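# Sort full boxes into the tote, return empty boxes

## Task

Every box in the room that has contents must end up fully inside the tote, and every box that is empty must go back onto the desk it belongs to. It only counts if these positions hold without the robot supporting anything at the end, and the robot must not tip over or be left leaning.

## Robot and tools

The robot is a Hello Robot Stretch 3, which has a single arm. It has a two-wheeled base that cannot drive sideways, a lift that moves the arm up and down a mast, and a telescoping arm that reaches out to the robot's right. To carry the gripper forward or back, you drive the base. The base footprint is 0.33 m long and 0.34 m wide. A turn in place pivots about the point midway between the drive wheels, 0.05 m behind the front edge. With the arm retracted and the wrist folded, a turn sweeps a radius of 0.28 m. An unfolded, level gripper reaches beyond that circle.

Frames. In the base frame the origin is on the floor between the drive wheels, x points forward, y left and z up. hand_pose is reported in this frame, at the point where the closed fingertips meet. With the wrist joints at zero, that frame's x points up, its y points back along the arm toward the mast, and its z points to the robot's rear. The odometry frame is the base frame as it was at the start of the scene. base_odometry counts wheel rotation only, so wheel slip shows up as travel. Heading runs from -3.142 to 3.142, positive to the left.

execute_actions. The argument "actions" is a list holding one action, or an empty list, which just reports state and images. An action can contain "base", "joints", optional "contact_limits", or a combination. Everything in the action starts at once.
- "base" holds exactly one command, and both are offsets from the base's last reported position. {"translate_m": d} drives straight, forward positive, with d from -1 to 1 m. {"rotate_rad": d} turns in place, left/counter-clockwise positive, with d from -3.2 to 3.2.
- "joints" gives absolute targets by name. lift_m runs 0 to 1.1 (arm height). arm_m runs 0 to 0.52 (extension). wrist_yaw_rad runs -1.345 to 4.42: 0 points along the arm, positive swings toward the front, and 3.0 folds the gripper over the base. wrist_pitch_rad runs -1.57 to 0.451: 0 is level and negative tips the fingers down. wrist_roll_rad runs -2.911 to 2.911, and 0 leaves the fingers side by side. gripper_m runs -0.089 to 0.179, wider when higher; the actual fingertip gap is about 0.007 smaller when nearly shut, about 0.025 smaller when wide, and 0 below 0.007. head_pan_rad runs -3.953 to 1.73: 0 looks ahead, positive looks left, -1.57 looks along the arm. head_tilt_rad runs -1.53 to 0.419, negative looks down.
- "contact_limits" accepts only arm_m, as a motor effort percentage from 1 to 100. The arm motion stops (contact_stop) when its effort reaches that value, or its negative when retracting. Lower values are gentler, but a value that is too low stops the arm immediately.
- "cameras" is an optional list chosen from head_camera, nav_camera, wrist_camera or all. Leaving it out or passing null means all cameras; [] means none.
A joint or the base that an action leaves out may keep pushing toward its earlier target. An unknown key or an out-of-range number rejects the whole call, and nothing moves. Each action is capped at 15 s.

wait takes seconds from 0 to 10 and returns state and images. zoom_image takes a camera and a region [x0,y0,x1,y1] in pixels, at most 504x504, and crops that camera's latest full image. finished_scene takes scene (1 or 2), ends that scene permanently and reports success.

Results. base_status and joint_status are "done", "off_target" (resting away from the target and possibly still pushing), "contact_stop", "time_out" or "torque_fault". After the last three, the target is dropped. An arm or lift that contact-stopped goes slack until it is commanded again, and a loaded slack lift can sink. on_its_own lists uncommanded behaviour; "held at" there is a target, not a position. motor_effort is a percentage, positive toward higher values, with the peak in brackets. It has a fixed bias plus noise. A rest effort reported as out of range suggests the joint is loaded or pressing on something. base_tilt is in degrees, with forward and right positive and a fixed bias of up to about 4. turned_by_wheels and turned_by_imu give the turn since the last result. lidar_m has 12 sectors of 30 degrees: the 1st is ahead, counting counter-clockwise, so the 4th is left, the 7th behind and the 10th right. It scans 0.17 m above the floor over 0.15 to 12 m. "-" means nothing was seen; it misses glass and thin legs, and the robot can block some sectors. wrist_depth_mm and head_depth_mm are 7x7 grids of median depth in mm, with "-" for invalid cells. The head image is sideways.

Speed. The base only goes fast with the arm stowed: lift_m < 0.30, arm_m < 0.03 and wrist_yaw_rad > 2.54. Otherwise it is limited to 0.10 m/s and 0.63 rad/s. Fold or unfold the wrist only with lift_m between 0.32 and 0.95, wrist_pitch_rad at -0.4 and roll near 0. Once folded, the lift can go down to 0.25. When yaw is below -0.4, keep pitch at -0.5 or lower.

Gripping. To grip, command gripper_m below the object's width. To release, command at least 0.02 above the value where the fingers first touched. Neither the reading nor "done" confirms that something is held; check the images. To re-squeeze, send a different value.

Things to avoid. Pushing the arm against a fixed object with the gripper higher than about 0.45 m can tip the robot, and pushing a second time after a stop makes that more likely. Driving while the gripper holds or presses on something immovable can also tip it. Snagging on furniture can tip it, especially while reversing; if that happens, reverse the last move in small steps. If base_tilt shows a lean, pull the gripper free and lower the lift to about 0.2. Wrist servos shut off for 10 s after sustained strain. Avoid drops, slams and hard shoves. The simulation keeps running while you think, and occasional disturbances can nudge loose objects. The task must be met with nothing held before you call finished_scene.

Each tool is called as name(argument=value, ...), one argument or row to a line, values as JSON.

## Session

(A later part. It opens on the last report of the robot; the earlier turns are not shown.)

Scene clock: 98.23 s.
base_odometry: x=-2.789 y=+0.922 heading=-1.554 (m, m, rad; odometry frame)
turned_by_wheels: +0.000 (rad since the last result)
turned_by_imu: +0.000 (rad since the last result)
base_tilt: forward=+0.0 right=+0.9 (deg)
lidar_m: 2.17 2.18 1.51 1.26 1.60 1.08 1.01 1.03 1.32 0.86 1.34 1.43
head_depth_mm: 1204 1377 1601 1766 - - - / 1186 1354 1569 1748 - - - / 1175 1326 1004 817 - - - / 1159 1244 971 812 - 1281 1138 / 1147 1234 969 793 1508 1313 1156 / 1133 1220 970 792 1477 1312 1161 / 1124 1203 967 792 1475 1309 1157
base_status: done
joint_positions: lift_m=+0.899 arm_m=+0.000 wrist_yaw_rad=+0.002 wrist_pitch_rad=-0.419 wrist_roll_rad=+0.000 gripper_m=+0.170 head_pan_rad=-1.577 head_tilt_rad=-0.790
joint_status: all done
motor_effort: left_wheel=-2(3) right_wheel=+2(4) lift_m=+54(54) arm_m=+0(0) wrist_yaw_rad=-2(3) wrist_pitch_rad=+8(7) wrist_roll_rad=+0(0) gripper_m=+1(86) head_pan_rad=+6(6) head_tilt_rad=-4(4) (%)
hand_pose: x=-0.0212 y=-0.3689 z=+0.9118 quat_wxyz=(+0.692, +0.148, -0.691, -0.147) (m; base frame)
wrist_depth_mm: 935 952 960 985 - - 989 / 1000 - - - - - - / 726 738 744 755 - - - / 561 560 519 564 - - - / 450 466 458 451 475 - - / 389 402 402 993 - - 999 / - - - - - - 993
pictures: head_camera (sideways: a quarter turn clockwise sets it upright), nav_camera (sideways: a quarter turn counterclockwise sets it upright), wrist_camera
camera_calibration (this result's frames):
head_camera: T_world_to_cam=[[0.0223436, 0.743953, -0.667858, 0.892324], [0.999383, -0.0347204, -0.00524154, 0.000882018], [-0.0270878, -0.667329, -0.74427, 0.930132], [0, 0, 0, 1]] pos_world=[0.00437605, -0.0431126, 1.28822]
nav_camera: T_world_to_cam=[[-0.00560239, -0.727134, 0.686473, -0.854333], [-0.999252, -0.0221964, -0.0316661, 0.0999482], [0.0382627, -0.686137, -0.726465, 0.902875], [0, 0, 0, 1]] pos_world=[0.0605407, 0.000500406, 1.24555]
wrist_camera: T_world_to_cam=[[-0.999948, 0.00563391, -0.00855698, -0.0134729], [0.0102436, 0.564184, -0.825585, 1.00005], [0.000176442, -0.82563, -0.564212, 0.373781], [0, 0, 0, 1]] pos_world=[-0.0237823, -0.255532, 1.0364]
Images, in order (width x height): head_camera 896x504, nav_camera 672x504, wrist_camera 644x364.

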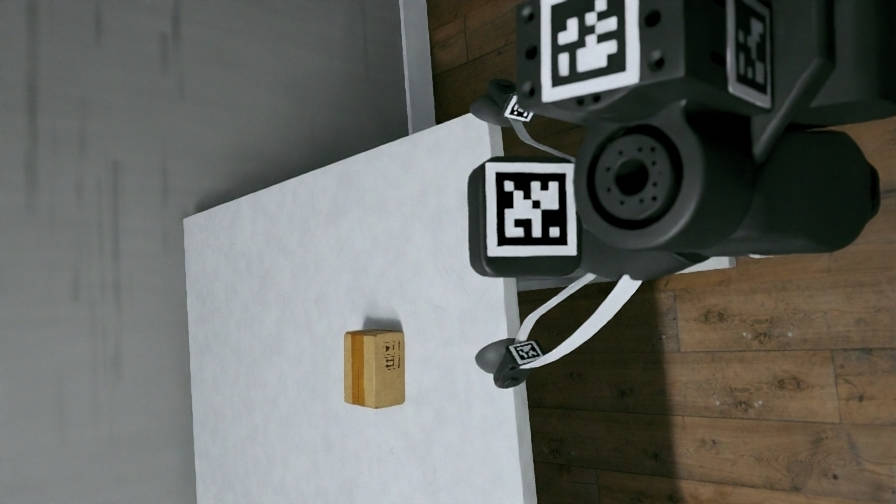

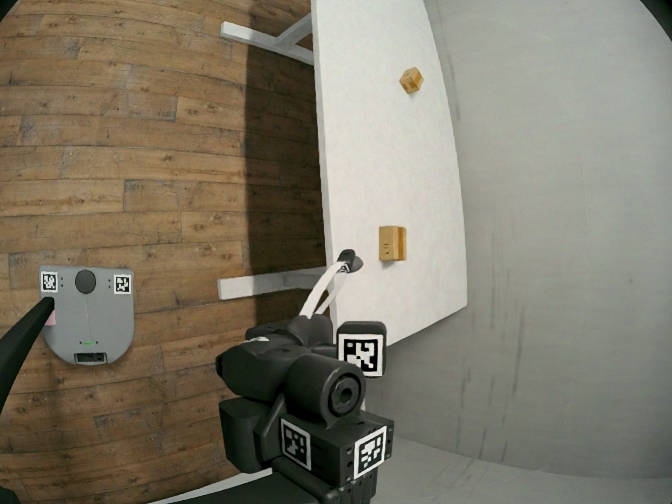

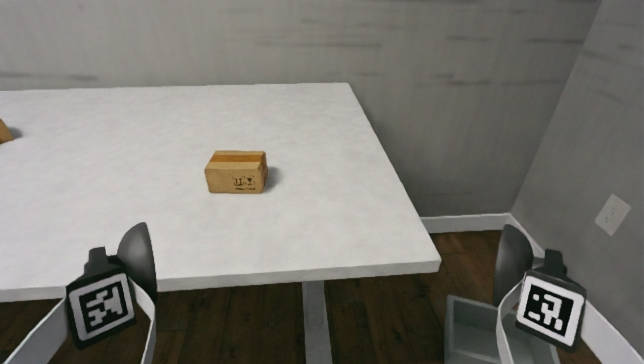

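execute_actions(
  actions=[
    {"base":{"translate_m":0.135},"joints":{"lift_m":0.76,"arm_m":0.12}},
  ],
)

Scene clock: 104.20 s.
base_odometry: x=-2.787 y=+0.787 heading=-1.554 (m, m, rad; odometry frame)
turned_by_wheels: +0.000 (rad since the last result)
turned_by_imu: -0.001 (rad since the last result)
base_tilt: forward=+0.0 right=+0.9 (deg)
lidar_m: 1.99 2.07 1.45 1.28 1.81 1.23 1.15 1.17 1.39 0.87 1.33 1.31
head_depth_mm: 1188 1362 1550 818 1555 - - / 1177 1317 972 796 - 1265 1160 / 1164 1248 970 795 - 1268 1166 / 1146 1235 971 815 - 1288 1159 / 1138 1217 971 792 1488 1316 1158 / 1126 1205 966 790 1479 1312 1160 / 1110 1194 970 791 1444 1303 1155
base_status: done
joint_positions: lift_m=+0.761 arm_m=+0.120 wrist_yaw_rad=+0.001 wrist_pitch_rad=-0.418 wrist_roll_rad=+0.000 gripper_m=+0.170 head_pan_rad=-1.577 head_tilt_rad=-0.790
joint_status: all done
motor_effort: left_wheel=-2(3) right_wheel=+1(5) lift_m=+15(46) arm_m=+4(4) wrist_yaw_rad=+0(1) wrist_pitch_rad=+7(7) wrist_roll_rad=+0(0) gripper_m=+0(0) head_pan_rad=+4(6) head_tilt_rad=-3(3) (%)
hand_pose: x=-0.0214 y=-0.4891 z=+0.7733 quat_wxyz=(+0.692, +0.147, -0.691, -0.147) (m; base frame)
wrist_depth_mm: 803 834 831 835 866 905 912 / 585 598 596 598 611 - - / 406 405 410 337 416 416 - / 310 310 310 313 311 315 332 / 249 257 250 250 251 258 253 / 214 210 212 216 224 226 238 / 878 909 946 922 930 906 895
pictures: head_camera (sideways: a quarter turn clockwise sets it upright), nav_camera (sideways: a quarter turn counterclockwise sets it upright), wrist_camera
camera_calibration (this result's frames):
head_camera: T_world_to_cam=[[0.0223383, 0.743955, -0.667856, 0.892321], [0.999384, -0.0347134, -0.00524161, 0.000882105], [-0.0270831, -0.667327, -0.744272, 0.930134], [0, 0, 0, 1]] pos_world=[0.00437635, -0.0431126, 1.28822]
nav_camera: T_world_to_cam=[[-0.00559728, -0.727135, 0.686471, -0.854331], [-0.999252, -0.0222033, -0.0316661, 0.0999483], [0.0382675, -0.686135, -0.726467, 0.902877], [0, 0, 0, 1]] pos_world=[0.0605407, 0.000500923, 1.24555]
wrist_camera: T_world_to_cam=[[-0.999941, 0.00665725, -0.00855819, -0.0137086], [0.0108219, 0.564045, -0.825673, 0.953588], [-0.000669505, -0.825717, -0.564084, 0.196285], [0, 0, 0, 1]] pos_world=[-0.023896, -0.3757, 0.897956]
Images, in order (width x height): head_camera 896x504, nav_camera 672x504, wrist_camera 644x364.

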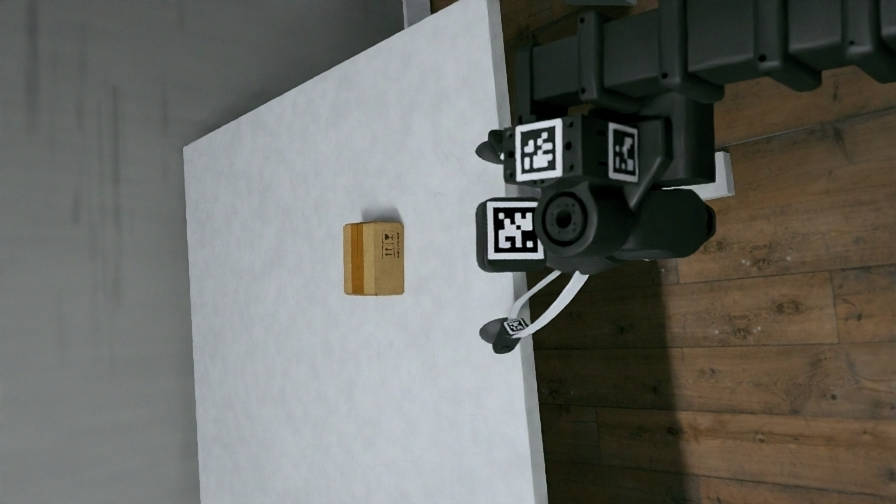

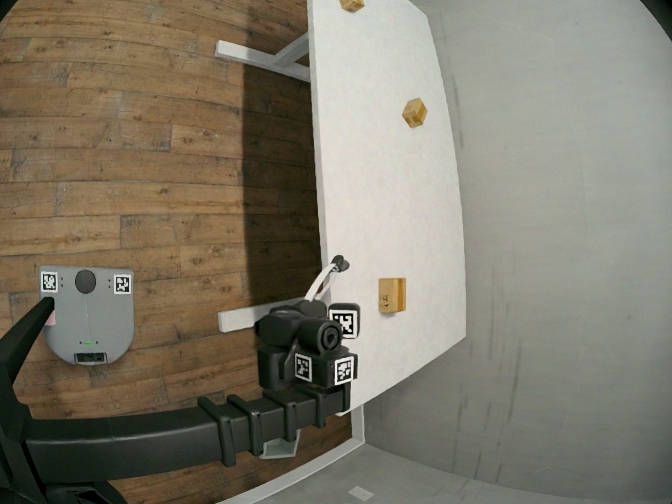

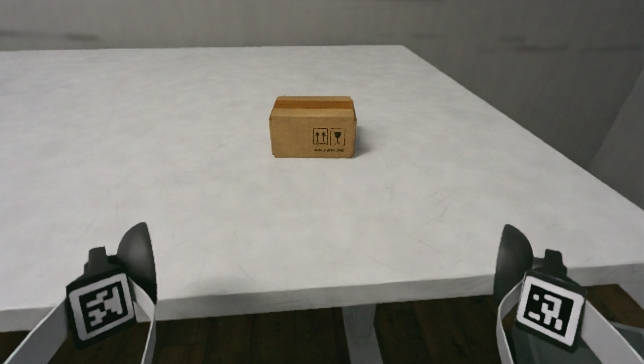

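execute_actions(
  actions=[
    {"base":{"translate_m":0.01},"joints":{"lift_m":0.745,"arm_m":0.27}},
  ],
  cameras=["head_camera","wrist_camera"],
)

Scene clock: 109.03 s.
base_odometry: x=-2.787 y=+0.777 heading=-1.554 (m, m, rad; odometry frame)
turned_by_wheels: +0.000 (rad since the last result)
turned_by_imu: -0.001 (rad since the last result)
base_tilt: forward=+0.0 right=+0.9 (deg)
lidar_m: 1.98 2.06 1.45 1.28 1.83 1.24 1.16 1.18 1.40 0.87 1.33 1.30
head_depth_mm: 1192 1355 1542 818 1561 - - / 1170 1313 972 - 1501 1317 1160 / 1162 1249 973 - 1448 1291 1161 / 1147 1233 972 - 1488 1312 1160 / 1135 1219 969 782 1476 1311 1156 / 1121 1203 966 791 1483 1310 1157 / 1110 1197 967 790 1448 1311 1156
base_status: done
joint_positions: lift_m=+0.746 arm_m=+0.270 wrist_yaw_rad=+0.000 wrist_pitch_rad=-0.418 wrist_roll_rad=+0.000 gripper_m=+0.170 head_pan_rad=-1.577 head_tilt_rad=-0.790
joint_status: all done
motor_effort: left_wheel=-2(3) right_wheel=+2(5) lift_m=+14(17) arm_m=+4(3) wrist_yaw_rad=+0(1) wrist_pitch_rad=+8(7) wrist_roll_rad=+0(0) gripper_m=+0(0) head_pan_rad=+4(5) head_tilt_rad=-3(3) (%)
hand_pose: x=-0.0214 y=-0.6391 z=+0.7584 quat_wxyz=(+0.692, +0.147, -0.691, -0.147) (m; base frame)
wrist_depth_mm: 677 698 705 712 753 753 770 / 539 555 554 548 552 811 847 / 371 372 372 375 374 380 940 / 279 280 270 194 273 284 286 / 226 235 218 207 220 233 230 / 195 189 190 190 191 191 191 / - 159 163 164 165 164 162
pictures: head_camera (sideways: a quarter turn clockwise sets it upright), wrist_camera
camera_calibration (this result's frames):
head_camera: T_world_to_cam=[[0.0223298, 0.743961, -0.66785, 0.892313], [0.999384, -0.0347018, -0.00524186, 0.000882428], [-0.0270753, -0.667321, -0.744278, 0.930142], [0, 0, 0, 1]] pos_world=[0.00437685, -0.0431125, 1.28822]
wrist_camera: T_world_to_cam=[[-0.99994, 0.00684646, -0.00855879, -0.0127593], [0.010929, 0.563956, -0.825732, 1.02583], [-0.000826559, -0.825776, -0.563997, 0.0638679], [0, 0, 0, 1]] pos_world=[-0.0239171, -0.525695, 0.882973]
Images, in order (width x height): head_camera 896x504, wrist_camera 644x364.

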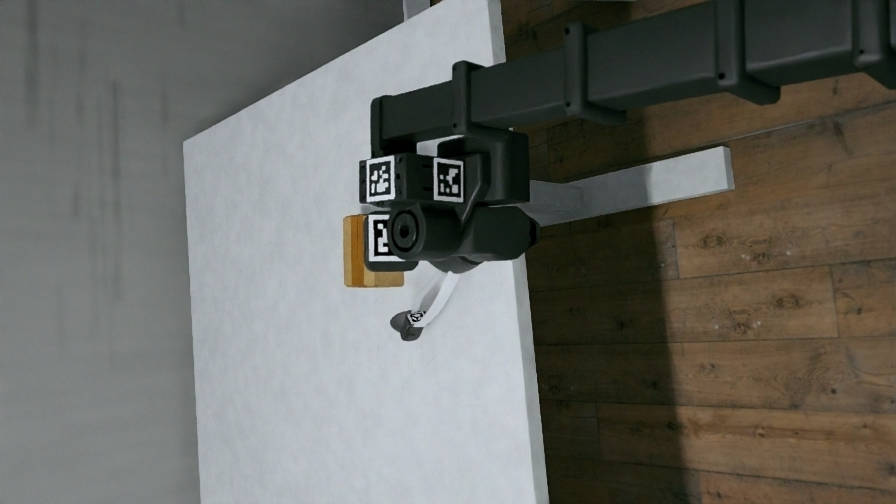

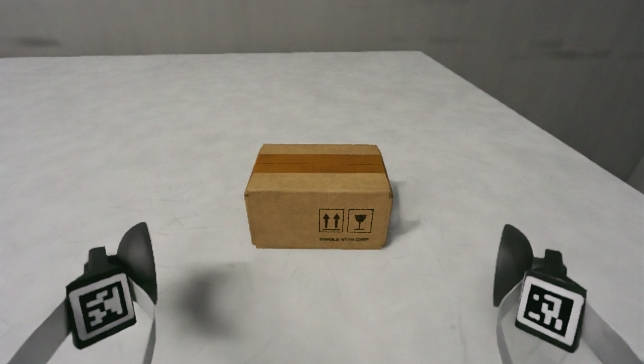

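execute_actions(
  actions=[
    {"joints":{"arm_m":0.335}},
  ],
  cameras=["wrist_camera"],
)

execute_actions(
  actions=[
    {"joints":{"gripper_m":0.05}},
  ],
  cameras=["wrist_camera"],
)

execute_actions(
  actions=[
    {"joints":{"lift_m":0.82}},
  ],
  cameras=["wrist_camera"],
)

Scene clock: 113.93 s.
base_odometry: x=-2.787 y=+0.777 heading=-1.554 (m, m, rad; odometry frame)
turned_by_wheels: +0.000 (rad since the last result)
turned_by_imu: -0.001 (rad since the last result)
base_tilt: forward=+0.0 right=+0.9 (deg)
lidar_m: 1.99 2.07 1.45 1.28 1.82 1.24 1.16 1.17 1.39 0.87 1.33 1.30
head_depth_mm: 1184 1358 1546 808 1541 - - / 1173 1304 1001 - 1492 1317 1160 / 1162 1248 1037 755 1444 1287 1160 / 1148 1236 1004 753 1486 1320 1156 / 1135 1221 967 792 1486 1316 1154 / 1121 1204 968 792 1478 1310 1159 / 1108 1193 967 788 1444 1304 1154
base_status: not commanded
joint_positions: lift_m=+0.746 arm_m=+0.335 wrist_yaw_rad=+0.000 wrist_pitch_rad=-0.418 wrist_roll_rad=+0.000 gripper_m=+0.170 head_pan_rad=-1.577 head_tilt_rad=-0.790
joint_status: all done
motor_effort: left_wheel=-2(2) right_wheel=+2(2) lift_m=+15(14) arm_m=+4(4) wrist_yaw_rad=+0(1) wrist_pitch_rad=+7(8) wrist_roll_rad=+0(0) gripper_m=+0(1) head_pan_rad=+5(5) head_tilt_rad=-4(3) (%)
hand_pose: x=-0.0214 y=-0.7041 z=+0.7584 quat_wxyz=(+0.692, +0.147, -0.691, -0.147) (m; base frame)
wrist_depth_mm: 624 628 652 656 672 702 708 / 537 535 549 548 543 748 771 / 368 371 371 373 376 371 850 / 281 284 283 283 284 285 286 / 225 234 167 156 212 232 230 / 195 189 139 138 142 192 191 / - 158 158 155 160 164 162
pictures: wrist_camera
camera_calibration (this result's frames):
wrist_camera: T_world_to_cam=[[-0.99994, 0.00684846, -0.00855892, -0.0123132], [0.0109303, 0.563952, -0.825736, 1.06249], [-0.0008282, -0.825779, -0.563993, 0.0101816], [0, 0, 0, 1]] pos_world=[-0.0239174, -0.590702, 0.882974]
Images, in order (width x height): wrist_camera 644x364.

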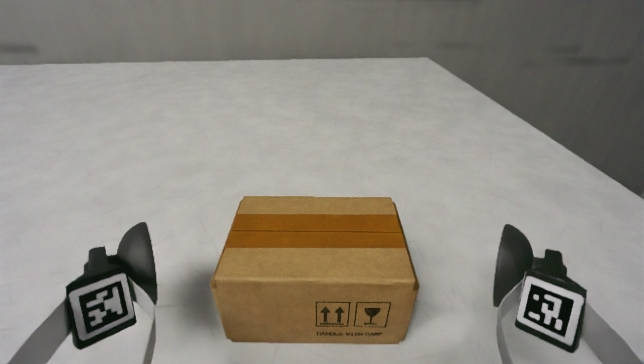

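Scene clock: 115.63 s.
base_odometry: x=-2.787 y=+0.777 heading=-1.554 (m, m, rad; odometry frame)
turned_by_wheels: +0.000 (rad since the last result)
turned_by_imu: +0.000 (rad since the last result)
base_tilt: forward=+0.1 right=+0.8 (deg)
lidar_m: 1.99 2.07 1.45 1.28 1.83 1.24 1.16 1.17 1.40 0.87 1.33 1.30
head_depth_mm: 1189 1358 1545 806 1542 - - / 1177 1310 1005 - 1491 1319 1158 / 1160 1246 1035 753 1450 1290 1155 / 1148 1234 1001 754 1481 1319 1156 / 1136 1221 969 792 1481 1320 1157 / 1123 1203 967 792 1480 1307 1157 / 1115 1196 967 789 1450 1308 1155
base_status: not commanded
joint_positions: lift_m=+0.746 arm_m=+0.335 wrist_yaw_rad=+0.000 wrist_pitch_rad=-0.418 wrist_roll_rad=+0.000 gripper_m=+0.051 head_pan_rad=-1.577 head_tilt_rad=-0.790
joint_status: all done
motor_effort: left_wheel=-2(2) right_wheel=+1(1) lift_m=+15(15) arm_m=+4(4) wrist_yaw_rad=+0(1) wrist_pitch_rad=+7(8) wrist_roll_rad=+0(0) gripper_m=-17(92) head_pan_rad=+4(5) head_tilt_rad=-4(3) (%)
hand_pose: x=-0.0214 y=-0.7041 z=+0.7584 quat_wxyz=(+0.692, +0.147, -0.691, -0.147) (m; base frame)
wrist_depth_mm: 624 627 651 655 671 692 706 / 544 540 542 550 554 764 773 / 370 367 369 372 378 378 874 / 279 279 282 284 283 283 286 / 225 226 167 154 160 229 229 / 188 189 134 134 135 195 192 / 162 162 154 152 155 164 164
pictures: wrist_camera
camera_calibration (this result's frames):
wrist_camera: T_world_to_cam=[[-0.99994, 0.00684658, -0.008559, -0.012314], [0.0109293, 0.563943, -0.825742, 1.06249], [-0.000826719, -0.825786, -0.563984, 0.0101708], [0, 0, 0, 1]] pos_world=[-0.0239172, -0.590702, 0.882975]
Images, in order (width x height): wrist_camera 644x364.

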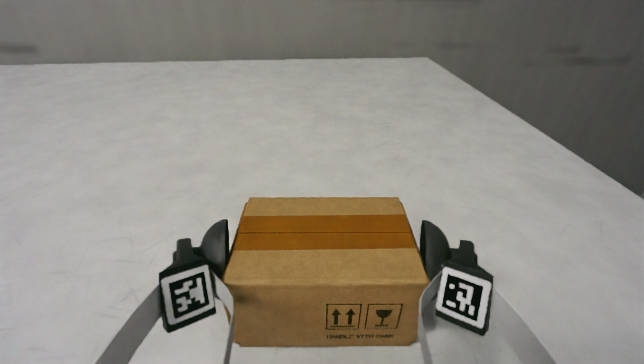

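Scene clock: 117.13 s.
base_odometry: x=-2.787 y=+0.777 heading=-1.554 (m, m, rad; odometry frame)
turned_by_wheels: +0.000 (rad since the last result)
turned_by_imu: +0.000 (rad since the last result)
base_tilt: forward=+0.0 right=+0.9 (deg)
lidar_m: 1.99 2.06 1.44 1.28 1.83 1.24 1.16 1.17 1.40 0.87 1.33 1.30
head_depth_mm: 1192 1361 1555 - - - 1174 / 1177 1313 - 794 1499 1312 1165 / 1156 1254 - 785 1441 1292 1157 / 1148 1234 - 784 1487 1313 1159 / 1138 1221 968 793 1481 1314 1151 / 1120 1203 968 791 1482 1308 1160 / 1112 1194 965 791 1446 1307 1154
base_status: not commanded
joint_positions: lift_m=+0.819 arm_m=+0.335 wrist_yaw_rad=+0.000 wrist_pitch_rad=-0.418 wrist_roll_rad=+0.000 gripper_m=+0.051 head_pan_rad=-1.577 head_tilt_rad=-0.790
joint_status: all done
motor_effort: left_wheel=-2(2) right_wheel=+2(2) lift_m=+54(57) arm_m=+4(4) wrist_yaw_rad=+1(1) wrist_pitch_rad=+8(7) wrist_roll_rad=+0(0) gripper_m=-17(17) head_pan_rad=+5(4) head_tilt_rad=-3(4) (%)
hand_pose: x=-0.0214 y=-0.7041 z=+0.8318 quat_wxyz=(+0.692, +0.147, -0.691, -0.147) (m; base frame)
wrist_depth_mm: 621 635 656 667 685 691 698 / 670 688 684 710 731 750 776 / 537 548 541 546 550 840 853 / 411 412 412 415 419 439 971 / 331 334 167 153 160 335 - / 278 278 134 135 135 284 279 / 237 238 226 152 227 241 241
pictures: wrist_camera
camera_calibration (this result's frames):
wrist_camera: T_world_to_cam=[[-0.99994, 0.00684686, -0.00855864, -0.0116855], [0.0109292, 0.563979, -0.825717, 1.12314], [-0.000826667, -0.825761, -0.56402, 0.0516455], [0, 0, 0, 1]] pos_world=[-0.0239171, -0.590703, 0.956428]
Images, in order (width x height): wrist_camera 644x364.

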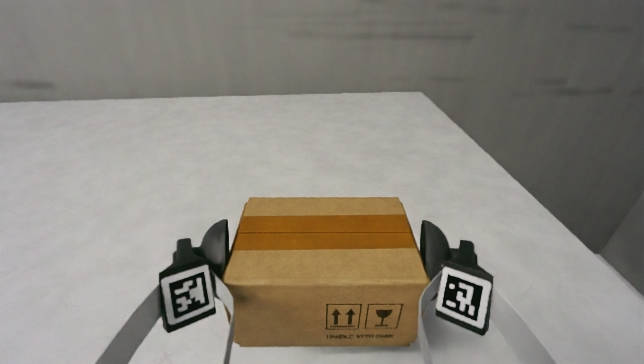

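execute_actions(
  actions=[
    {"joints":{"lift_m":0.748}},
  ],
  cameras=[],
)

execute_actions(
  actions=[
    {"joints":{"gripper_m":0.17}},
  ],
  cameras=[],
)

execute_actions(
  actions=[
    {"joints":{"arm_m":0.05,"lift_m":0.84,"head_pan_rad":-1.2}},
  ],
  cameras=[],
)

execute_actions(
  actions=[
    {"base":{"translate_m":0.5}},
  ],
)

Scene clock: 121.87 s.
base_odometry: x=-2.787 y=+0.777 heading=-1.554 (m, m, rad; odometry frame)
turned_by_wheels: +0.000 (rad since the last result)
turned_by_imu: -0.001 (rad since the last result)
base_tilt: forward=+0.1 right=+0.9 (deg)
lidar_m: 1.99 2.06 1.45 1.28 1.82 1.24 1.16 1.18 1.40 0.87 1.33 1.30
head_depth_mm: 1190 1355 1554 807 1551 - - / 1174 1309 1008 - 1484 1314 1163 / 1163 1250 1039 755 1450 1292 1162 / 1146 1233 1020 755 1476 1318 1154 / 1134 1218 969 793 1479 1315 1157 / 1124 1203 969 791 1488 1308 1154 / 1111 1195 964 792 1451 1309 1158
base_status: not commanded
joint_positions: lift_m=+0.749 arm_m=+0.335 wrist_yaw_rad=+0.000 wrist_pitch_rad=-0.418 wrist_roll_rad=+0.000 gripper_m=+0.051 head_pan_rad=-1.577 head_tilt_rad=-0.790
joint_status: all done
motor_effort: left_wheel=-2(2) right_wheel=+2(2) lift_m=+15(50) arm_m=+3(3) wrist_yaw_rad=+0(0) wrist_pitch_rad=+8(8) wrist_roll_rad=+0(0) gripper_m=-17(17) head_pan_rad=+5(5) head_tilt_rad=-3(3) (%)
hand_pose: x=-0.0214 y=-0.7041 z=+0.7614 quat_wxyz=(+0.692, +0.147, -0.691, -0.147) (m; base frame)
wrist_depth_mm: 616 643 645 664 662 695 706 / 546 550 554 556 553 771 764 / 373 376 378 378 383 388 855 / 284 288 287 288 289 288 290 / 229 230 167 154 161 234 233 / 193 193 134 135 135 197 194 / 165 165 157 152 158 167 167
pictures: none
No camera images: the call's "cameras" was empty. Leave "cameras" out to get every camera's image.

Scene clock: 123.57 s.
base_odometry: x=-2.787 y=+0.777 heading=-1.554 (m, m, rad; odometry frame)
turned_by_wheels: +0.000 (rad since the last result)
turned_by_imu: +0.000 (rad since the last result)
base_tilt: forward=+0.0 right=+0.9 (deg)
lidar_m: 1.99 2.07 1.45 1.28 1.83 1.24 1.16 1.18 1.40 0.87 1.33 1.30
head_depth_mm: 1187 1360 1551 806 1560 - - / 1177 1314 1007 - 1488 1312 1163 / 1161 1245 1039 755 1440 1285 1161 / 1150 1233 999 753 1485 1313 1160 / 1135 1220 969 791 1478 1308 1153 / 1124 1210 968 791 1476 1310 1154 / 1107 1193 965 791 1448 1310 1156
base_status: not commanded
joint_positions: lift_m=+0.749 arm_m=+0.335 wrist_yaw_rad=+0.000 wrist_pitch_rad=-0.418 wrist_roll_rad=+0.000 gripper_m=+0.170 head_pan_rad=-1.577 head_tilt_rad=-0.790
joint_status: all done
motor_effort: left_wheel=-2(2) right_wheel=+2(2) lift_m=+14(14) arm_m=+4(4) wrist_yaw_rad=+0(0) wrist_pitch_rad=+7(7) wrist_roll_rad=+0(0) gripper_m=+0(84) head_pan_rad=+4(4) head_tilt_rad=-3(3) (%)
hand_pose: x=-0.0214 y=-0.7041 z=+0.7614 quat_wxyz=(+0.692, +0.147, -0.691, -0.147) (m; base frame)
wrist_depth_mm: 617 626 652 662 675 700 714 / 548 557 558 556 557 740 778 / 379 378 383 380 380 383 864 / 284 285 287 288 288 289 305 / 230 240 215 160 216 238 234 / 198 193 143 138 144 194 196 / - 161 161 156 158 167 165
pictures: none
No camera images: the call's "cameras" was empty. Leave "cameras" out to get every camera's image.

Scene clock: 126.90 s.
base_odometry: x=-2.787 y=+0.777 heading=-1.554 (m, m, rad; odometry frame)
turned_by_wheels: +0.000 (rad since the last result)
turned_by_imu: +0.000 (rad since the last result)
base_tilt: forward=+0.0 right=+0.9 (deg)
lidar_m: 1.98 2.07 1.45 1.28 1.82 1.24 1.16 1.18 1.40 0.87 1.33 1.30
head_depth_mm: 1096 1199 976 785 - - 1123 / 1122 1213 972 795 1424 1313 1142 / 1147 1232 975 805 1479 1312 1163 / 1174 1255 969 792 1517 1318 1160 / 1208 1240 967 792 1516 1315 1157 / 1239 1244 970 814 1513 1305 1160 / 1267 1240 965 835 1510 1312 1154
base_status: not commanded
joint_positions: lift_m=+0.839 arm_m=+0.050 wrist_yaw_rad=+0.000 wrist_pitch_rad=-0.418 wrist_roll_rad=+0.000 gripper_m=+0.170 head_pan_rad=-1.207 head_tilt_rad=-0.790
joint_status: all done
motor_effort: left_wheel=-2(2) right_wheel=+1(2) lift_m=+53(58) arm_m=-3(4) wrist_yaw_rad=+0(0) wrist_pitch_rad=+7(7) wrist_roll_rad=+0(0) gripper_m=+1(0) head_pan_rad=+6(40) head_tilt_rad=-3(3) (%)
hand_pose: x=-0.0214 y=-0.4196 z=+0.8519 quat_wxyz=(+0.692, +0.147, -0.691, -0.147) (m; base frame)
wrist_depth_mm: 852 886 901 930 955 963 - / 872 887 887 876 - - - / 581 603 597 607 597 - - / 444 455 455 435 453 478 - / 361 376 366 364 369 374 - / 308 310 315 329 330 - - / - - - - - 986 -
pictures: none
No camera images: the call's "cameras" was empty. Leave "cameras" out to get every camera's image.

Scene clock: 133.27 s.
base_odometry: x=-2.779 y=+0.277 heading=-1.555 (m, m, rad; odometry frame)
turned_by_wheels: +0.000 (rad since the last result)
turned_by_imu: -0.001 (rad since the last result)
base_tilt: forward=+0.0 right=+0.9 (deg)
lidar_m: 1.49 1.85 1.74 1.34 1.80 1.77 1.65 1.68 1.06 1.26 0.93 1.63
head_depth_mm: 1056 1158 947 796 - - 1123 / 1078 1171 927 795 704 1316 1140 / 1109 1203 975 805 1433 1315 1157 / 1135 1219 970 793 1415 1313 1164 / 1162 1249 970 794 1454 1307 1157 / 1192 1242 963 772 1438 1310 1159 / 1227 1336 968 790 1509 1285 1153
base_status: done
joint_positions: lift_m=+0.839 arm_m=+0.050 wrist_yaw_rad=+0.000 wrist_pitch_rad=-0.418 wrist_roll_rad=+0.000 gripper_m=+0.170 head_pan_rad=-1.207 head_tilt_rad=-0.790
joint_status: not commanded
motor_effort: left_wheel=-2(3) right_wheel=+2(5) lift_m=+54(54) arm_m=-4(4) wrist_yaw_rad=+1(2) wrist_pitch_rad=+7(8) wrist_roll_rad=+0(0) gripper_m=+0(0) head_pan_rad=+4(5) head_tilt_rad=-3(3) (%)
hand_pose: x=-0.0214 y=-0.4196 z=+0.8519 quat_wxyz=(+0.692, +0.147, -0.691, -0.147) (m; base frame)
wrist_depth_mm: 835 839 865 871 913 920 943 / 874 899 861 886 887 917 - / 595 600 584 565 598 606 605 / 451 447 450 449 454 458 453 / 361 376 362 366 364 371 367 / 308 303 306 304 306 306 305 / - 259 269 278 285 962 962
pictures: head_camera (sideways: a quarter turn clockwise sets it upright), nav_camera (sideways: a quarter turn counterclockwise sets it upright), wrist_camera
camera_calibration (this result's frames):
head_camera: T_world_to_cam=[[-0.248278, 0.701676, -0.667839, 0.89395], [0.944271, 0.329127, -0.00524226, 0.00121915], [0.216126, -0.631923, -0.744287, 0.92867], [0, 0, 0, 1]] pos_world=[0.0200873, -0.0408166, 1.28822]
nav_camera: T_world_to_cam=[[0.257802, -0.67994, 0.686455, -0.855916], [-0.923561, -0.382142, -0.0316668, 0.0994874], [0.283855, -0.625819, -0.726483, 0.9014], [0, 0, 0, 1]] pos_world=[0.0566728, 0.0201601, 1.24555]
wrist_camera: T_world_to_cam=[[-0.999939, 0.0069257, -0.00856138, -0.0134443], [0.0109755, 0.563648, -0.825942, 0.979358], [-0.000894621, -0.825986, -0.56369, 0.297498], [0, 0, 0, 1]] pos_world=[-0.0239263, -0.306191, 0.976474]
Images, in order (width x height): head_camera 896x504, nav_camera 672x504, wrist_camera 644x364.

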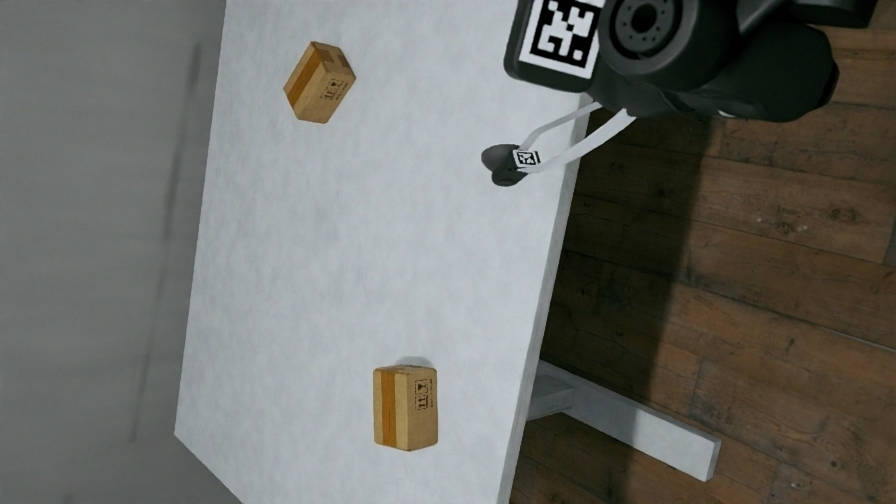

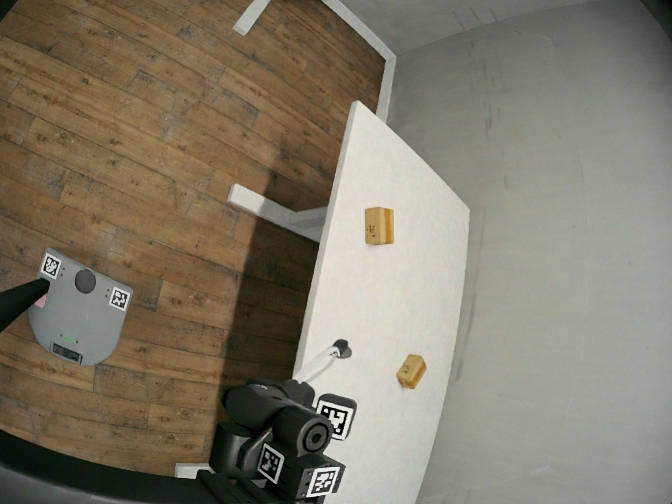

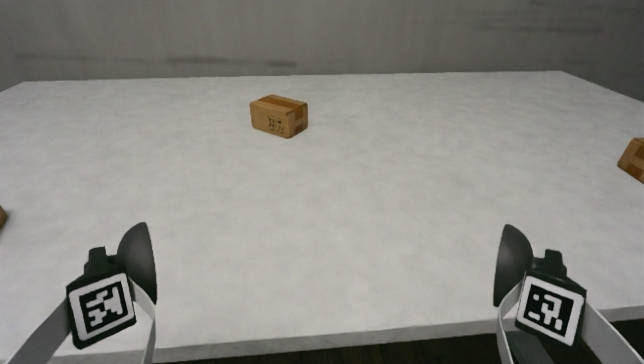

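execute_actions(
  actions=[
    {"base":{"translate_m":0.14},"joints":{"wrist_yaw_rad":-0.38,"arm_m":0.3,"lift_m":0.76}},
  ],
  cameras=["head_camera","wrist_camera"],
)

Scene clock: 140.73 s.
base_odometry: x=-2.776 y=+0.137 heading=-1.555 (m, m, rad; odometry frame)
turned_by_wheels: +0.000 (rad since the last result)
turned_by_imu: -0.001 (rad since the last result)
base_tilt: forward=+0.0 right=+0.9 (deg)
lidar_m: 1.35 1.42 1.66 1.33 1.56 1.91 1.79 1.83 1.15 1.24 0.85 1.61
head_depth_mm: 1043 1157 975 - 672 1312 1164 / 1068 1162 975 794 703 1317 1160 / 1092 1194 969 794 718 1313 1163 / 1122 1209 970 769 1417 1313 1161 / 1150 1238 968 754 1390 1315 1158 / 1179 1295 966 791 1447 1286 1156 / 1206 1396 995 790 1475 1305 1153
base_status: done
joint_positions: lift_m=+0.761 arm_m=+0.300 wrist_yaw_rad=-0.379 wrist_pitch_rad=-0.418 wrist_roll_rad=+0.000 gripper_m=+0.170 head_pan_rad=-1.207 head_tilt_rad=-0.790
joint_status: all done
motor_effort: left_wheel=-2(3) right_wheel=+2(4) lift_m=+14(47) arm_m=+4(5) wrist_yaw_rad=+0(2) wrist_pitch_rad=+7(7) wrist_roll_rad=+0(0) gripper_m=+0(0) head_pan_rad=+5(5) head_tilt_rad=-3(3) (%)
hand_pose: x=-0.1046 y=-0.6531 z=+0.7735 quat_wxyz=(+0.652, +0.014, -0.707, -0.275) (m; base frame)
wrist_depth_mm: 513 567 644 715 843 969 - / 539 583 604 597 608 617 614 / 404 405 306 407 408 413 413 / 308 307 301 313 310 313 314 / 248 258 248 249 252 257 252 / 215 207 208 209 209 210 209 / - 174 179 180 180 180 178
pictures: head_camera (sideways: a quarter turn clockwise sets it upright), wrist_camera
camera_calibration (this result's frames):
head_camera: T_world_to_cam=[[-0.248284, 0.701689, -0.667823, 0.893929], [0.944271, 0.329128, -0.00524287, 0.00121994], [0.216121, -0.631908, -0.744301, 0.928689], [0, 0, 0, 1]] pos_world=[0.0200873, -0.0408163, 1.28822]
wrist_camera: T_world_to_cam=[[-0.926133, 0.3771, -0.00856145, 0.15381], [0.21913, 0.519418, -0.825946, 1.03998], [-0.307018, -0.766812, -0.563684, 0.0669452], [0, 0, 0, 1]] pos_world=[-0.0648888, -0.546849, 0.898017]
Images, in order (width x height): head_camera 896x504, wrist_camera 644x364.

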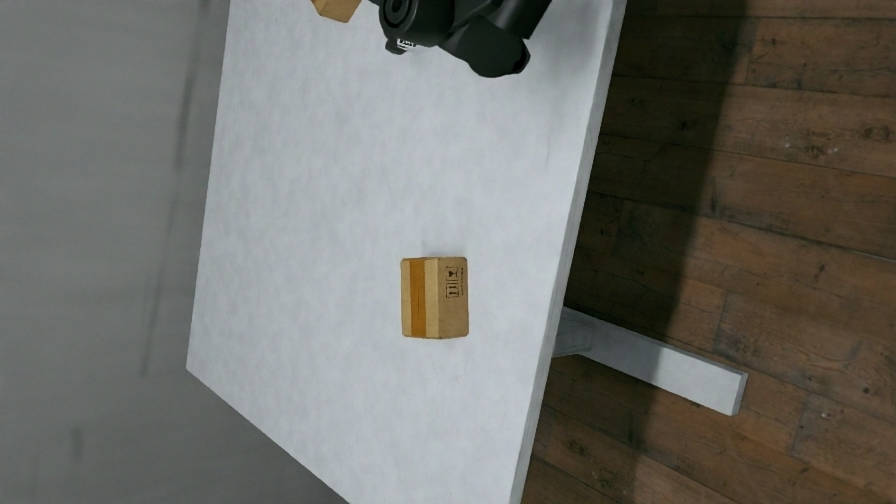

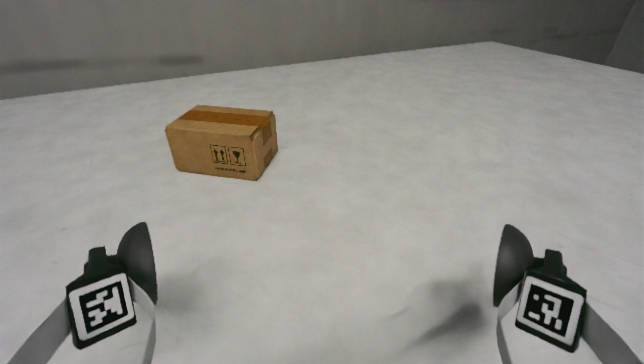

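execute_actions(
  actions=[
    {"base":{"translate_m":0.023},"joints":{"arm_m":0.43,"lift_m":0.748}},
  ],
  cameras=["wrist_camera"],
)

Scene clock: 157.83 s.
base_odometry: x=-2.776 y=+0.115 heading=-1.555 (m, m, rad; odometry frame)
turned_by_wheels: +0.000 (rad since the last result)
turned_by_imu: -0.001 (rad since the last result)
base_tilt: forward=+0.0 right=+0.9 (deg)
lidar_m: 1.33 1.85 1.65 1.33 1.57 1.94 1.82 1.84 1.16 1.24 0.84 1.61
head_depth_mm: 1040 1151 1009 774 687 1313 1162 / 1067 1161 974 794 702 1316 1163 / 1086 1194 972 793 719 1310 1160 / 1118 1203 970 753 718 1310 1163 / 1145 1237 969 762 1382 1313 1156 / 1176 1313 966 791 1448 1300 1160 / 1210 1390 1523 790 1478 1311 1155
base_status: done
joint_positions: lift_m=+0.749 arm_m=+0.430 wrist_yaw_rad=-0.379 wrist_pitch_rad=-0.418 wrist_roll_rad=+0.000 gripper_m=+0.170 head_pan_rad=-1.207 head_tilt_rad=-0.790
joint_status: all done
motor_effort: left_wheel=-2(3) right_wheel=+2(5) lift_m=+15(12) arm_m=+4(6) wrist_yaw_rad=+0(0) wrist_pitch_rad=+8(7) wrist_roll_rad=+0(0) gripper_m=+1(0) head_pan_rad=+6(4) head_tilt_rad=-3(3) (%)
hand_pose: x=-0.1046 y=-0.7831 z=+0.7615 quat_wxyz=(+0.652, +0.014, -0.707, -0.275) (m; base frame)
wrist_depth_mm: 421 459 517 582 667 778 979 / 446 488 529 557 565 559 579 / 376 375 379 377 382 385 388 / 284 286 200 208 289 287 289 / 229 239 210 204 233 240 233 / 198 193 195 193 194 194 195 / - 161 166 167 166 168 165
pictures: wrist_camera
camera_calibration (this result's frames):
wrist_camera: T_world_to_cam=[[-0.926106, 0.377165, -0.00856146, 0.202769], [0.219166, 0.519401, -0.825947, 1.09758], [-0.307072, -0.766791, -0.563682, -0.0395007], [0, 0, 0, 1]] pos_world=[-0.0648959, -0.676849, 0.886011]
Images, in order (width x height): wrist_camera 644x364.

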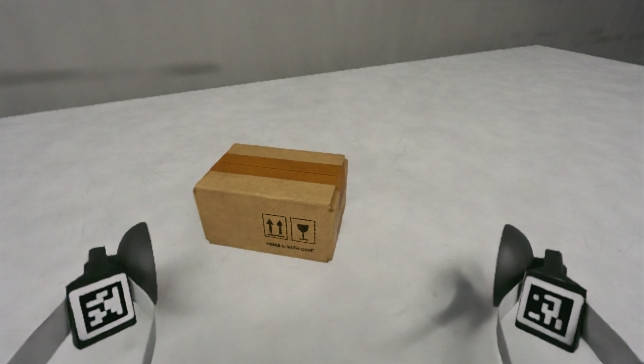

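execute_actions(
  actions=[
    {"joints":{"arm_m":0.505}},
  ],
  cameras=["wrist_camera"],
)

execute_actions(
  actions=[
    {"joints":{"gripper_m":0.05}},
  ],
  cameras=["wrist_camera"],
)

execute_actions(
  actions=[
    {"joints":{"lift_m":0.82}},
  ],
  cameras=["wrist_camera"],
)

Scene clock: 163.73 s.
base_odometry: x=-2.776 y=+0.115 heading=-1.555 (m, m, rad; odometry frame)
turned_by_wheels: +0.000 (rad since the last result)
turned_by_imu: -0.001 (rad since the last result)
base_tilt: forward=+0.0 right=+0.8 (deg)
lidar_m: 1.33 1.85 1.65 1.33 1.57 1.94 1.81 1.84 1.16 1.24 0.84 1.62
head_depth_mm: 1042 1150 1003 797 688 1315 1164 / 1069 1161 975 796 702 1310 1162 / 1092 1189 971 795 716 1313 1164 / 1114 1202 970 754 719 1314 1156 / 1146 1231 971 762 1384 1318 1156 / 1180 1314 967 788 1450 1298 1155 / 1208 1399 1516 790 1475 1313 1153
base_status: not commanded
joint_positions: lift_m=+0.749 arm_m=+0.505 wrist_yaw_rad=-0.379 wrist_pitch_rad=-0.418 wrist_roll_rad=+0.000 gripper_m=+0.170 head_pan_rad=-1.207 head_tilt_rad=-0.790
joint_status: all done
motor_effort: left_wheel=-2(2) right_wheel=+2(2) lift_m=+15(15) arm_m=+4(4) wrist_yaw_rad=-1(0) wrist_pitch_rad=+7(7) wrist_roll_rad=+0(0) gripper_m=+0(0) head_pan_rad=+6(5) head_tilt_rad=-4(3) (%)
hand_pose: x=-0.1046 y=-0.8581 z=+0.7615 quat_wxyz=(+0.652, +0.014, -0.707, -0.275) (m; base frame)
wrist_depth_mm: 369 398 445 502 580 691 851 / 387 428 488 529 562 573 573 / 389 376 375 379 383 380 385 / 285 285 285 287 289 290 291 / 229 239 214 160 223 237 233 / 199 193 140 134 182 195 195 / - 161 157 140 158 167 165
pictures: wrist_camera
camera_calibration (this result's frames):
wrist_camera: T_world_to_cam=[[-0.926106, 0.377165, -0.00856135, 0.231057], [0.219166, 0.519401, -0.825947, 1.13653], [-0.307072, -0.766791, -0.563682, -0.0970114], [0, 0, 0, 1]] pos_world=[-0.0648959, -0.75185, 0.886011]
Images, in order (width x height): wrist_camera 644x364.

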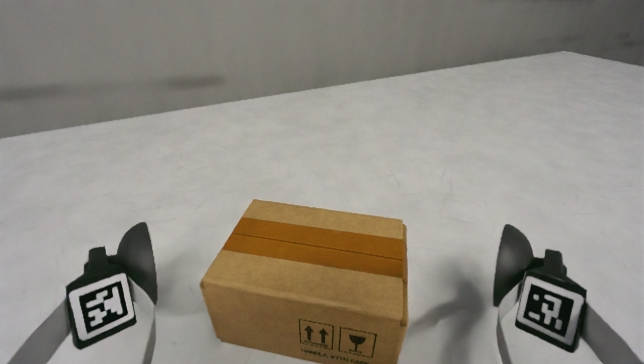

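Scene clock: 165.43 s.
base_odometry: x=-2.776 y=+0.115 heading=-1.555 (m, m, rad; odometry frame)
turned_by_wheels: +0.000 (rad since the last result)
turned_by_imu: +0.000 (rad since the last result)
base_tilt: forward=+0.0 right=+0.9 (deg)
lidar_m: 1.33 1.84 1.65 1.34 1.57 1.94 1.82 1.85 1.16 1.24 0.84 1.61
head_depth_mm: 1041 1151 1007 793 687 1317 1161 / 1068 1165 976 795 703 1315 1160 / 1090 1193 970 795 718 1310 1157 / 1120 1200 970 756 717 1317 1164 / 1149 1236 966 763 1377 1313 1157 / 1177 1316 968 790 1447 1300 1158 / 1209 1390 1523 792 1476 1314 1153
base_status: not commanded
joint_positions: lift_m=+0.749 arm_m=+0.505 wrist_yaw_rad=-0.379 wrist_pitch_rad=-0.418 wrist_roll_rad=+0.000 gripper_m=+0.051 head_pan_rad=-1.207 head_tilt_rad=-0.790
joint_status: all done
motor_effort: left_wheel=-2(2) right_wheel=+1(1) lift_m=+15(15) arm_m=+4(4) wrist_yaw_rad=+0(0) wrist_pitch_rad=+8(8) wrist_roll_rad=+0(0) gripper_m=-18(94) head_pan_rad=+5(5) head_tilt_rad=-3(3) (%)
hand_pose: x=-0.1046 y=-0.8581 z=+0.7615 quat_wxyz=(+0.652, +0.014, -0.707, -0.275) (m; base frame)
wrist_depth_mm: 368 401 451 503 577 687 837 / 384 430 489 535 565 567 564 / 395 375 377 378 377 382 387 / 283 285 287 288 291 289 292 / 228 230 222 157 164 233 232 / 192 192 137 132 133 195 193 / 166 163 157 142 135 164 167
pictures: wrist_camera
camera_calibration (this result's frames):
wrist_camera: T_world_to_cam=[[-0.926107, 0.377164, -0.00856154, 0.231056], [0.219165, 0.519401, -0.825947, 1.13653], [-0.307071, -0.766792, -0.563682, -0.097012], [0, 0, 0, 1]] pos_world=[-0.0648958, -0.751851, 0.886011]
Images, in order (width x height): wrist_camera 644x364.

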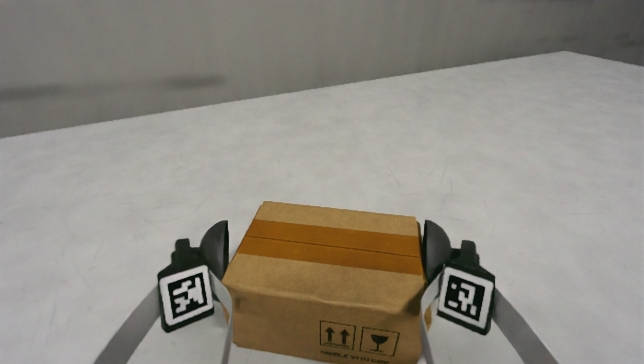

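Scene clock: 166.93 s.
base_odometry: x=-2.776 y=+0.115 heading=-1.555 (m, m, rad; odometry frame)
turned_by_wheels: +0.000 (rad since the last result)
turned_by_imu: +0.000 (rad since the last result)
base_tilt: forward=+0.1 right=+0.9 (deg)
lidar_m: 1.33 1.84 1.65 1.34 1.56 1.94 1.81 1.84 1.16 1.24 0.84 1.62
head_depth_mm: 1041 1150 945 796 687 1320 1160 / 1066 1164 974 796 702 1318 1162 / 1094 1191 970 795 717 1314 1162 / 1113 1207 972 754 718 1313 1160 / 1146 1236 968 763 1383 1307 1159 / 1175 1315 968 791 1446 1303 1161 / 1208 1386 1518 790 1474 1307 1156
base_status: not commanded
joint_positions: lift_m=+0.819 arm_m=+0.505 wrist_yaw_rad=-0.379 wrist_pitch_rad=-0.418 wrist_roll_rad=+0.000 gripper_m=+0.051 head_pan_rad=-1.207 head_tilt_rad=-0.790
joint_status: all done
motor_effort: left_wheel=-2(2) right_wheel=+2(2) lift_m=+55(54) arm_m=+4(4) wrist_yaw_rad=+1(0) wrist_pitch_rad=+7(7) wrist_roll_rad=+0(0) gripper_m=-18(18) head_pan_rad=+5(6) head_tilt_rad=-3(3) (%)
hand_pose: x=-0.1046 y=-0.8581 z=+0.8319 quat_wxyz=(+0.652, +0.014, -0.707, -0.275) (m; base frame)
wrist_depth_mm: 368 400 447 511 581 693 833 / 389 428 478 557 652 739 930 / 411 468 507 553 549 552 562 / 418 412 412 417 415 417 412 / 332 331 319 158 164 338 340 / 275 277 137 132 132 279 279 / 237 236 227 142 135 236 241
pictures: wrist_camera
camera_calibration (this result's frames):
wrist_camera: T_world_to_cam=[[-0.926107, 0.377164, -0.00856129, 0.231659], [0.219181, 0.519439, -0.82592, 1.19472], [-0.30706, -0.766766, -0.563723, -0.0572457], [0, 0, 0, 1]] pos_world=[-0.0648958, -0.751851, 0.956455]
Images, in order (width x height): wrist_camera 644x364.

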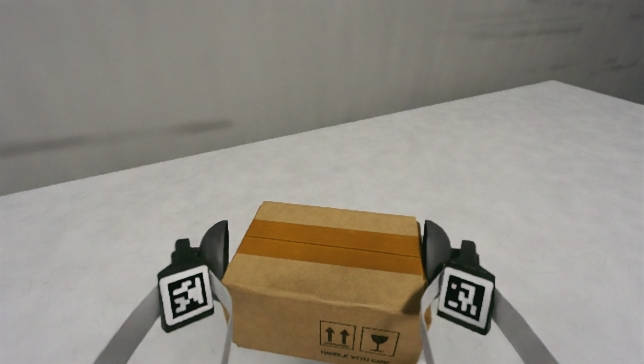

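execute_actions(
  actions=[
    {"joints":{"lift_m":0.748}},
  ],
  cameras=[],
)

execute_actions(
  actions=[
    {"joints":{"gripper_m":0.17}},
  ],
  cameras=[],
)

execute_actions(
  actions=[
    {"joints":{"arm_m":0.05,"lift_m":0.77}},
  ],
  cameras=[],
)

execute_actions(
  actions=[
    {"base":{"translate_m":0.225},"joints":{"wrist_yaw_rad":0,"lift_m":0.75}},
  ],
  cameras=["wrist_camera"],
)

Scene clock: 172.47 s.
base_odometry: x=-2.776 y=+0.115 heading=-1.555 (m, m, rad; odometry frame)
turned_by_wheels: +0.000 (rad since the last result)
turned_by_imu: -0.001 (rad since the last result)
base_tilt: forward=+0.0 right=+0.9 (deg)
lidar_m: 1.33 1.84 1.65 1.34 1.56 1.94 1.81 1.84 1.16 1.24 0.84 1.61
head_depth_mm: 1037 1150 1005 797 688 1314 1164 / 1064 1162 972 795 704 1318 1164 / 1091 1187 969 793 718 1317 1162 / 1124 1204 970 754 716 1315 1157 / 1143 1238 970 763 1381 1318 1158 / 1181 1320 967 792 1448 1293 1155 / 1212 1389 1530 788 1482 1310 1159
base_status: not commanded
joint_positions: lift_m=+0.749 arm_m=+0.505 wrist_yaw_rad=-0.379 wrist_pitch_rad=-0.418 wrist_roll_rad=+0.000 gripper_m=+0.051 head_pan_rad=-1.207 head_tilt_rad=-0.790
joint_status: all done
motor_effort: left_wheel=-1(1) right_wheel=+2(1) lift_m=+15(49) arm_m=+4(4) wrist_yaw_rad=+0(0) wrist_pitch_rad=+8(7) wrist_roll_rad=+0(0) gripper_m=-17(17) head_pan_rad=+6(5) head_tilt_rad=-3(3) (%)
hand_pose: x=-0.1046 y=-0.8581 z=+0.7614 quat_wxyz=(+0.652, +0.014, -0.707, -0.275) (m; base frame)
wrist_depth_mm: 366 398 451 511 585 691 857 / 389 428 485 535 561 568 576 / 391 375 375 383 379 386 385 / 284 284 285 288 287 290 291 / 228 232 222 157 164 234 233 / 192 193 136 132 132 193 195 / 166 163 157 142 136 164 167
pictures: none
No camera images: the call's "cameras" was empty. Leave "cameras" out to get every camera's image.

Scene clock: 174.17 s.
base_odometry: x=-2.776 y=+0.115 heading=-1.555 (m, m, rad; odometry frame)
turned_by_wheels: +0.000 (rad since the last result)
turned_by_imu: +0.000 (rad since the last result)
base_tilt: forward=+0.0 right=+0.9 (deg)
lidar_m: 1.33 1.84 1.65 1.34 1.56 1.94 1.81 1.84 1.16 1.24 0.84 1.61
head_depth_mm: 1042 1148 1005 796 688 1313 1162 / 1067 1163 972 795 702 1315 1163 / 1089 1186 973 794 717 1317 1163 / 1117 1203 970 755 719 1317 1159 / 1145 1234 969 762 1375 1314 1155 / 1176 1312 967 792 1452 1294 1156 / 1207 1389 1525 790 1481 1318 1159
base_status: not commanded
joint_positions: lift_m=+0.749 arm_m=+0.505 wrist_yaw_rad=-0.379 wrist_pitch_rad=-0.418 wrist_roll_rad=+0.000 gripper_m=+0.170 head_pan_rad=-1.207 head_tilt_rad=-0.790
joint_status: all done
motor_effort: left_wheel=-2(2) right_wheel=+2(2) lift_m=+15(15) arm_m=+3(4) wrist_yaw_rad=+0(0) wrist_pitch_rad=+7(8) wrist_roll_rad=+0(0) gripper_m=+1(83) head_pan_rad=+5(6) head_tilt_rad=-3(3) (%)
hand_pose: x=-0.1046 y=-0.8581 z=+0.7614 quat_wxyz=(+0.652, +0.014, -0.707, -0.275) (m; base frame)
wrist_depth_mm: 368 401 451 515 583 690 836 / 389 434 479 531 571 574 577 / 392 378 377 380 380 387 388 / 284 285 287 288 287 290 289 / 229 240 223 160 174 237 234 / 198 193 146 135 138 194 195 / - 162 162 149 145 166 165
pictures: none
No camera images: the call's "cameras" was empty. Leave "cameras" out to get every camera's image.

Scene clock: 178.70 s.
base_odometry: x=-2.776 y=+0.115 heading=-1.555 (m, m, rad; odometry frame)
turned_by_wheels: +0.000 (rad since the last result)
turned_by_imu: -0.001 (rad since the last result)
base_tilt: forward=+0.0 right=+0.8 (deg)
lidar_m: 1.33 1.85 1.65 1.34 1.57 1.94 1.82 1.85 1.16 1.24 0.84 1.62
head_depth_mm: 1041 1151 975 797 688 - - / 1063 1160 973 796 703 1345 - / 1090 1188 972 793 719 1312 1160 / 1117 1208 969 754 1423 1314 1161 / 1146 1237 970 762 1382 1313 1156 / 1177 1317 964 790 1453 1297 1154 / 1211 1390 1520 791 1474 1305 1153
base_status: not commanded
joint_positions: lift_m=+0.769 arm_m=+0.050 wrist_yaw_rad=-0.380 wrist_pitch_rad=-0.418 wrist_roll_rad=+0.000 gripper_m=+0.170 head_pan_rad=-1.207 head_tilt_rad=-0.790
joint_status: all done
motor_effort: left_wheel=-2(2) right_wheel=+2(2) lift_m=+54(59) arm_m=-5(4) wrist_yaw_rad=+0(1) wrist_pitch_rad=+7(8) wrist_roll_rad=+0(0) gripper_m=+1(0) head_pan_rad=+6(4) head_tilt_rad=-3(3) (%)
hand_pose: x=-0.1047 y=-0.4036 z=+0.7819 quat_wxyz=(+0.652, +0.014, -0.707, -0.275) (m; base frame)
wrist_depth_mm: 700 775 870 939 - - - / 627 626 530 634 643 594 599 / 423 430 434 431 435 437 437 / 323 326 325 325 328 340 - / 261 271 264 265 285 - - / 221 220 220 253 - - - / - 195 926 965 945 934 954
pictures: none
No camera images: the call's "cameras" was empty. Leave "cameras" out to get every camera's image.

Scene clock: 182.30 s.
base_odometry: x=-2.772 y=-0.110 heading=-1.555 (m, m, rad; odometry frame)
turned_by_wheels: +0.000 (rad since the last result)
turned_by_imu: +0.000 (rad since the last result)
base_tilt: forward=+0.1 right=+0.8 (deg)
lidar_m: 1.11 1.47 1.55 1.36 1.71 2.19 2.04 1.32 1.31 0.75 0.75 1.59
head_depth_mm: 1018 1131 974 797 687 - - / 1048 1159 977 794 685 - - / 1073 1173 969 795 704 1313 1163 / 1100 1214 972 793 703 1289 1162 / 1126 1288 1448 793 717 1321 1155 / 1157 1324 1559 1733 1444 1313 1158 / 1189 1368 1608 1784 1517 1312 1157
base_status: done
joint_positions: lift_m=+0.751 arm_m=+0.050 wrist_yaw_rad=-0.001 wrist_pitch_rad=-0.418 wrist_roll_rad=+0.000 gripper_m=+0.170 head_pan_rad=-1.207 head_tilt_rad=-0.790
joint_status: all done
motor_effort: left_wheel=-1(2) right_wheel=+1(5) lift_m=+15(50) arm_m=-4(4) wrist_yaw_rad=+2(3) wrist_pitch_rad=+7(7) wrist_roll_rad=+0(0) gripper_m=+1(0) head_pan_rad=+5(5) head_tilt_rad=-3(4) (%)
hand_pose: x=-0.0219 y=-0.4196 z=+0.7634 quat_wxyz=(+0.692, +0.146, -0.692, -0.148) (m; base frame)
wrist_depth_mm: 775 811 826 844 852 869 891 / 852 570 567 571 582 511 589 / 388 384 388 286 389 390 392 / 289 294 279 263 293 297 295 / 234 244 237 236 237 244 239 / 202 197 197 197 198 200 206 / - 178 181 189 862 905 923
pictures: wrist_camera
camera_calibration (this result's frames):
wrist_camera: T_world_to_cam=[[-0.999925, 0.00871379, -0.00856138, -0.0138525], [0.0119834, 0.563612, -0.825952, 0.906303], [-0.00237187, -0.825993, -0.563675, 0.24759], [0, 0, 0, 1]] pos_world=[-0.0241248, -0.306175, 0.888005]
Images, in order (width x height): wrist_camera 644x364.

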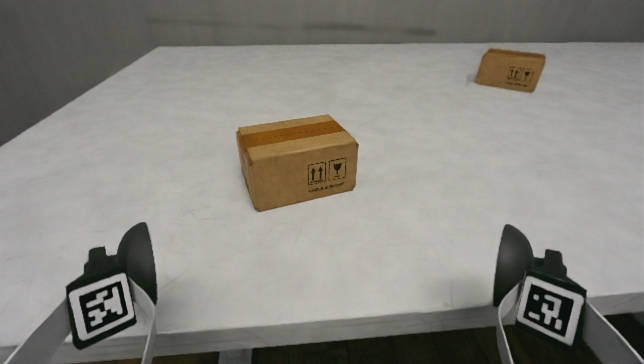

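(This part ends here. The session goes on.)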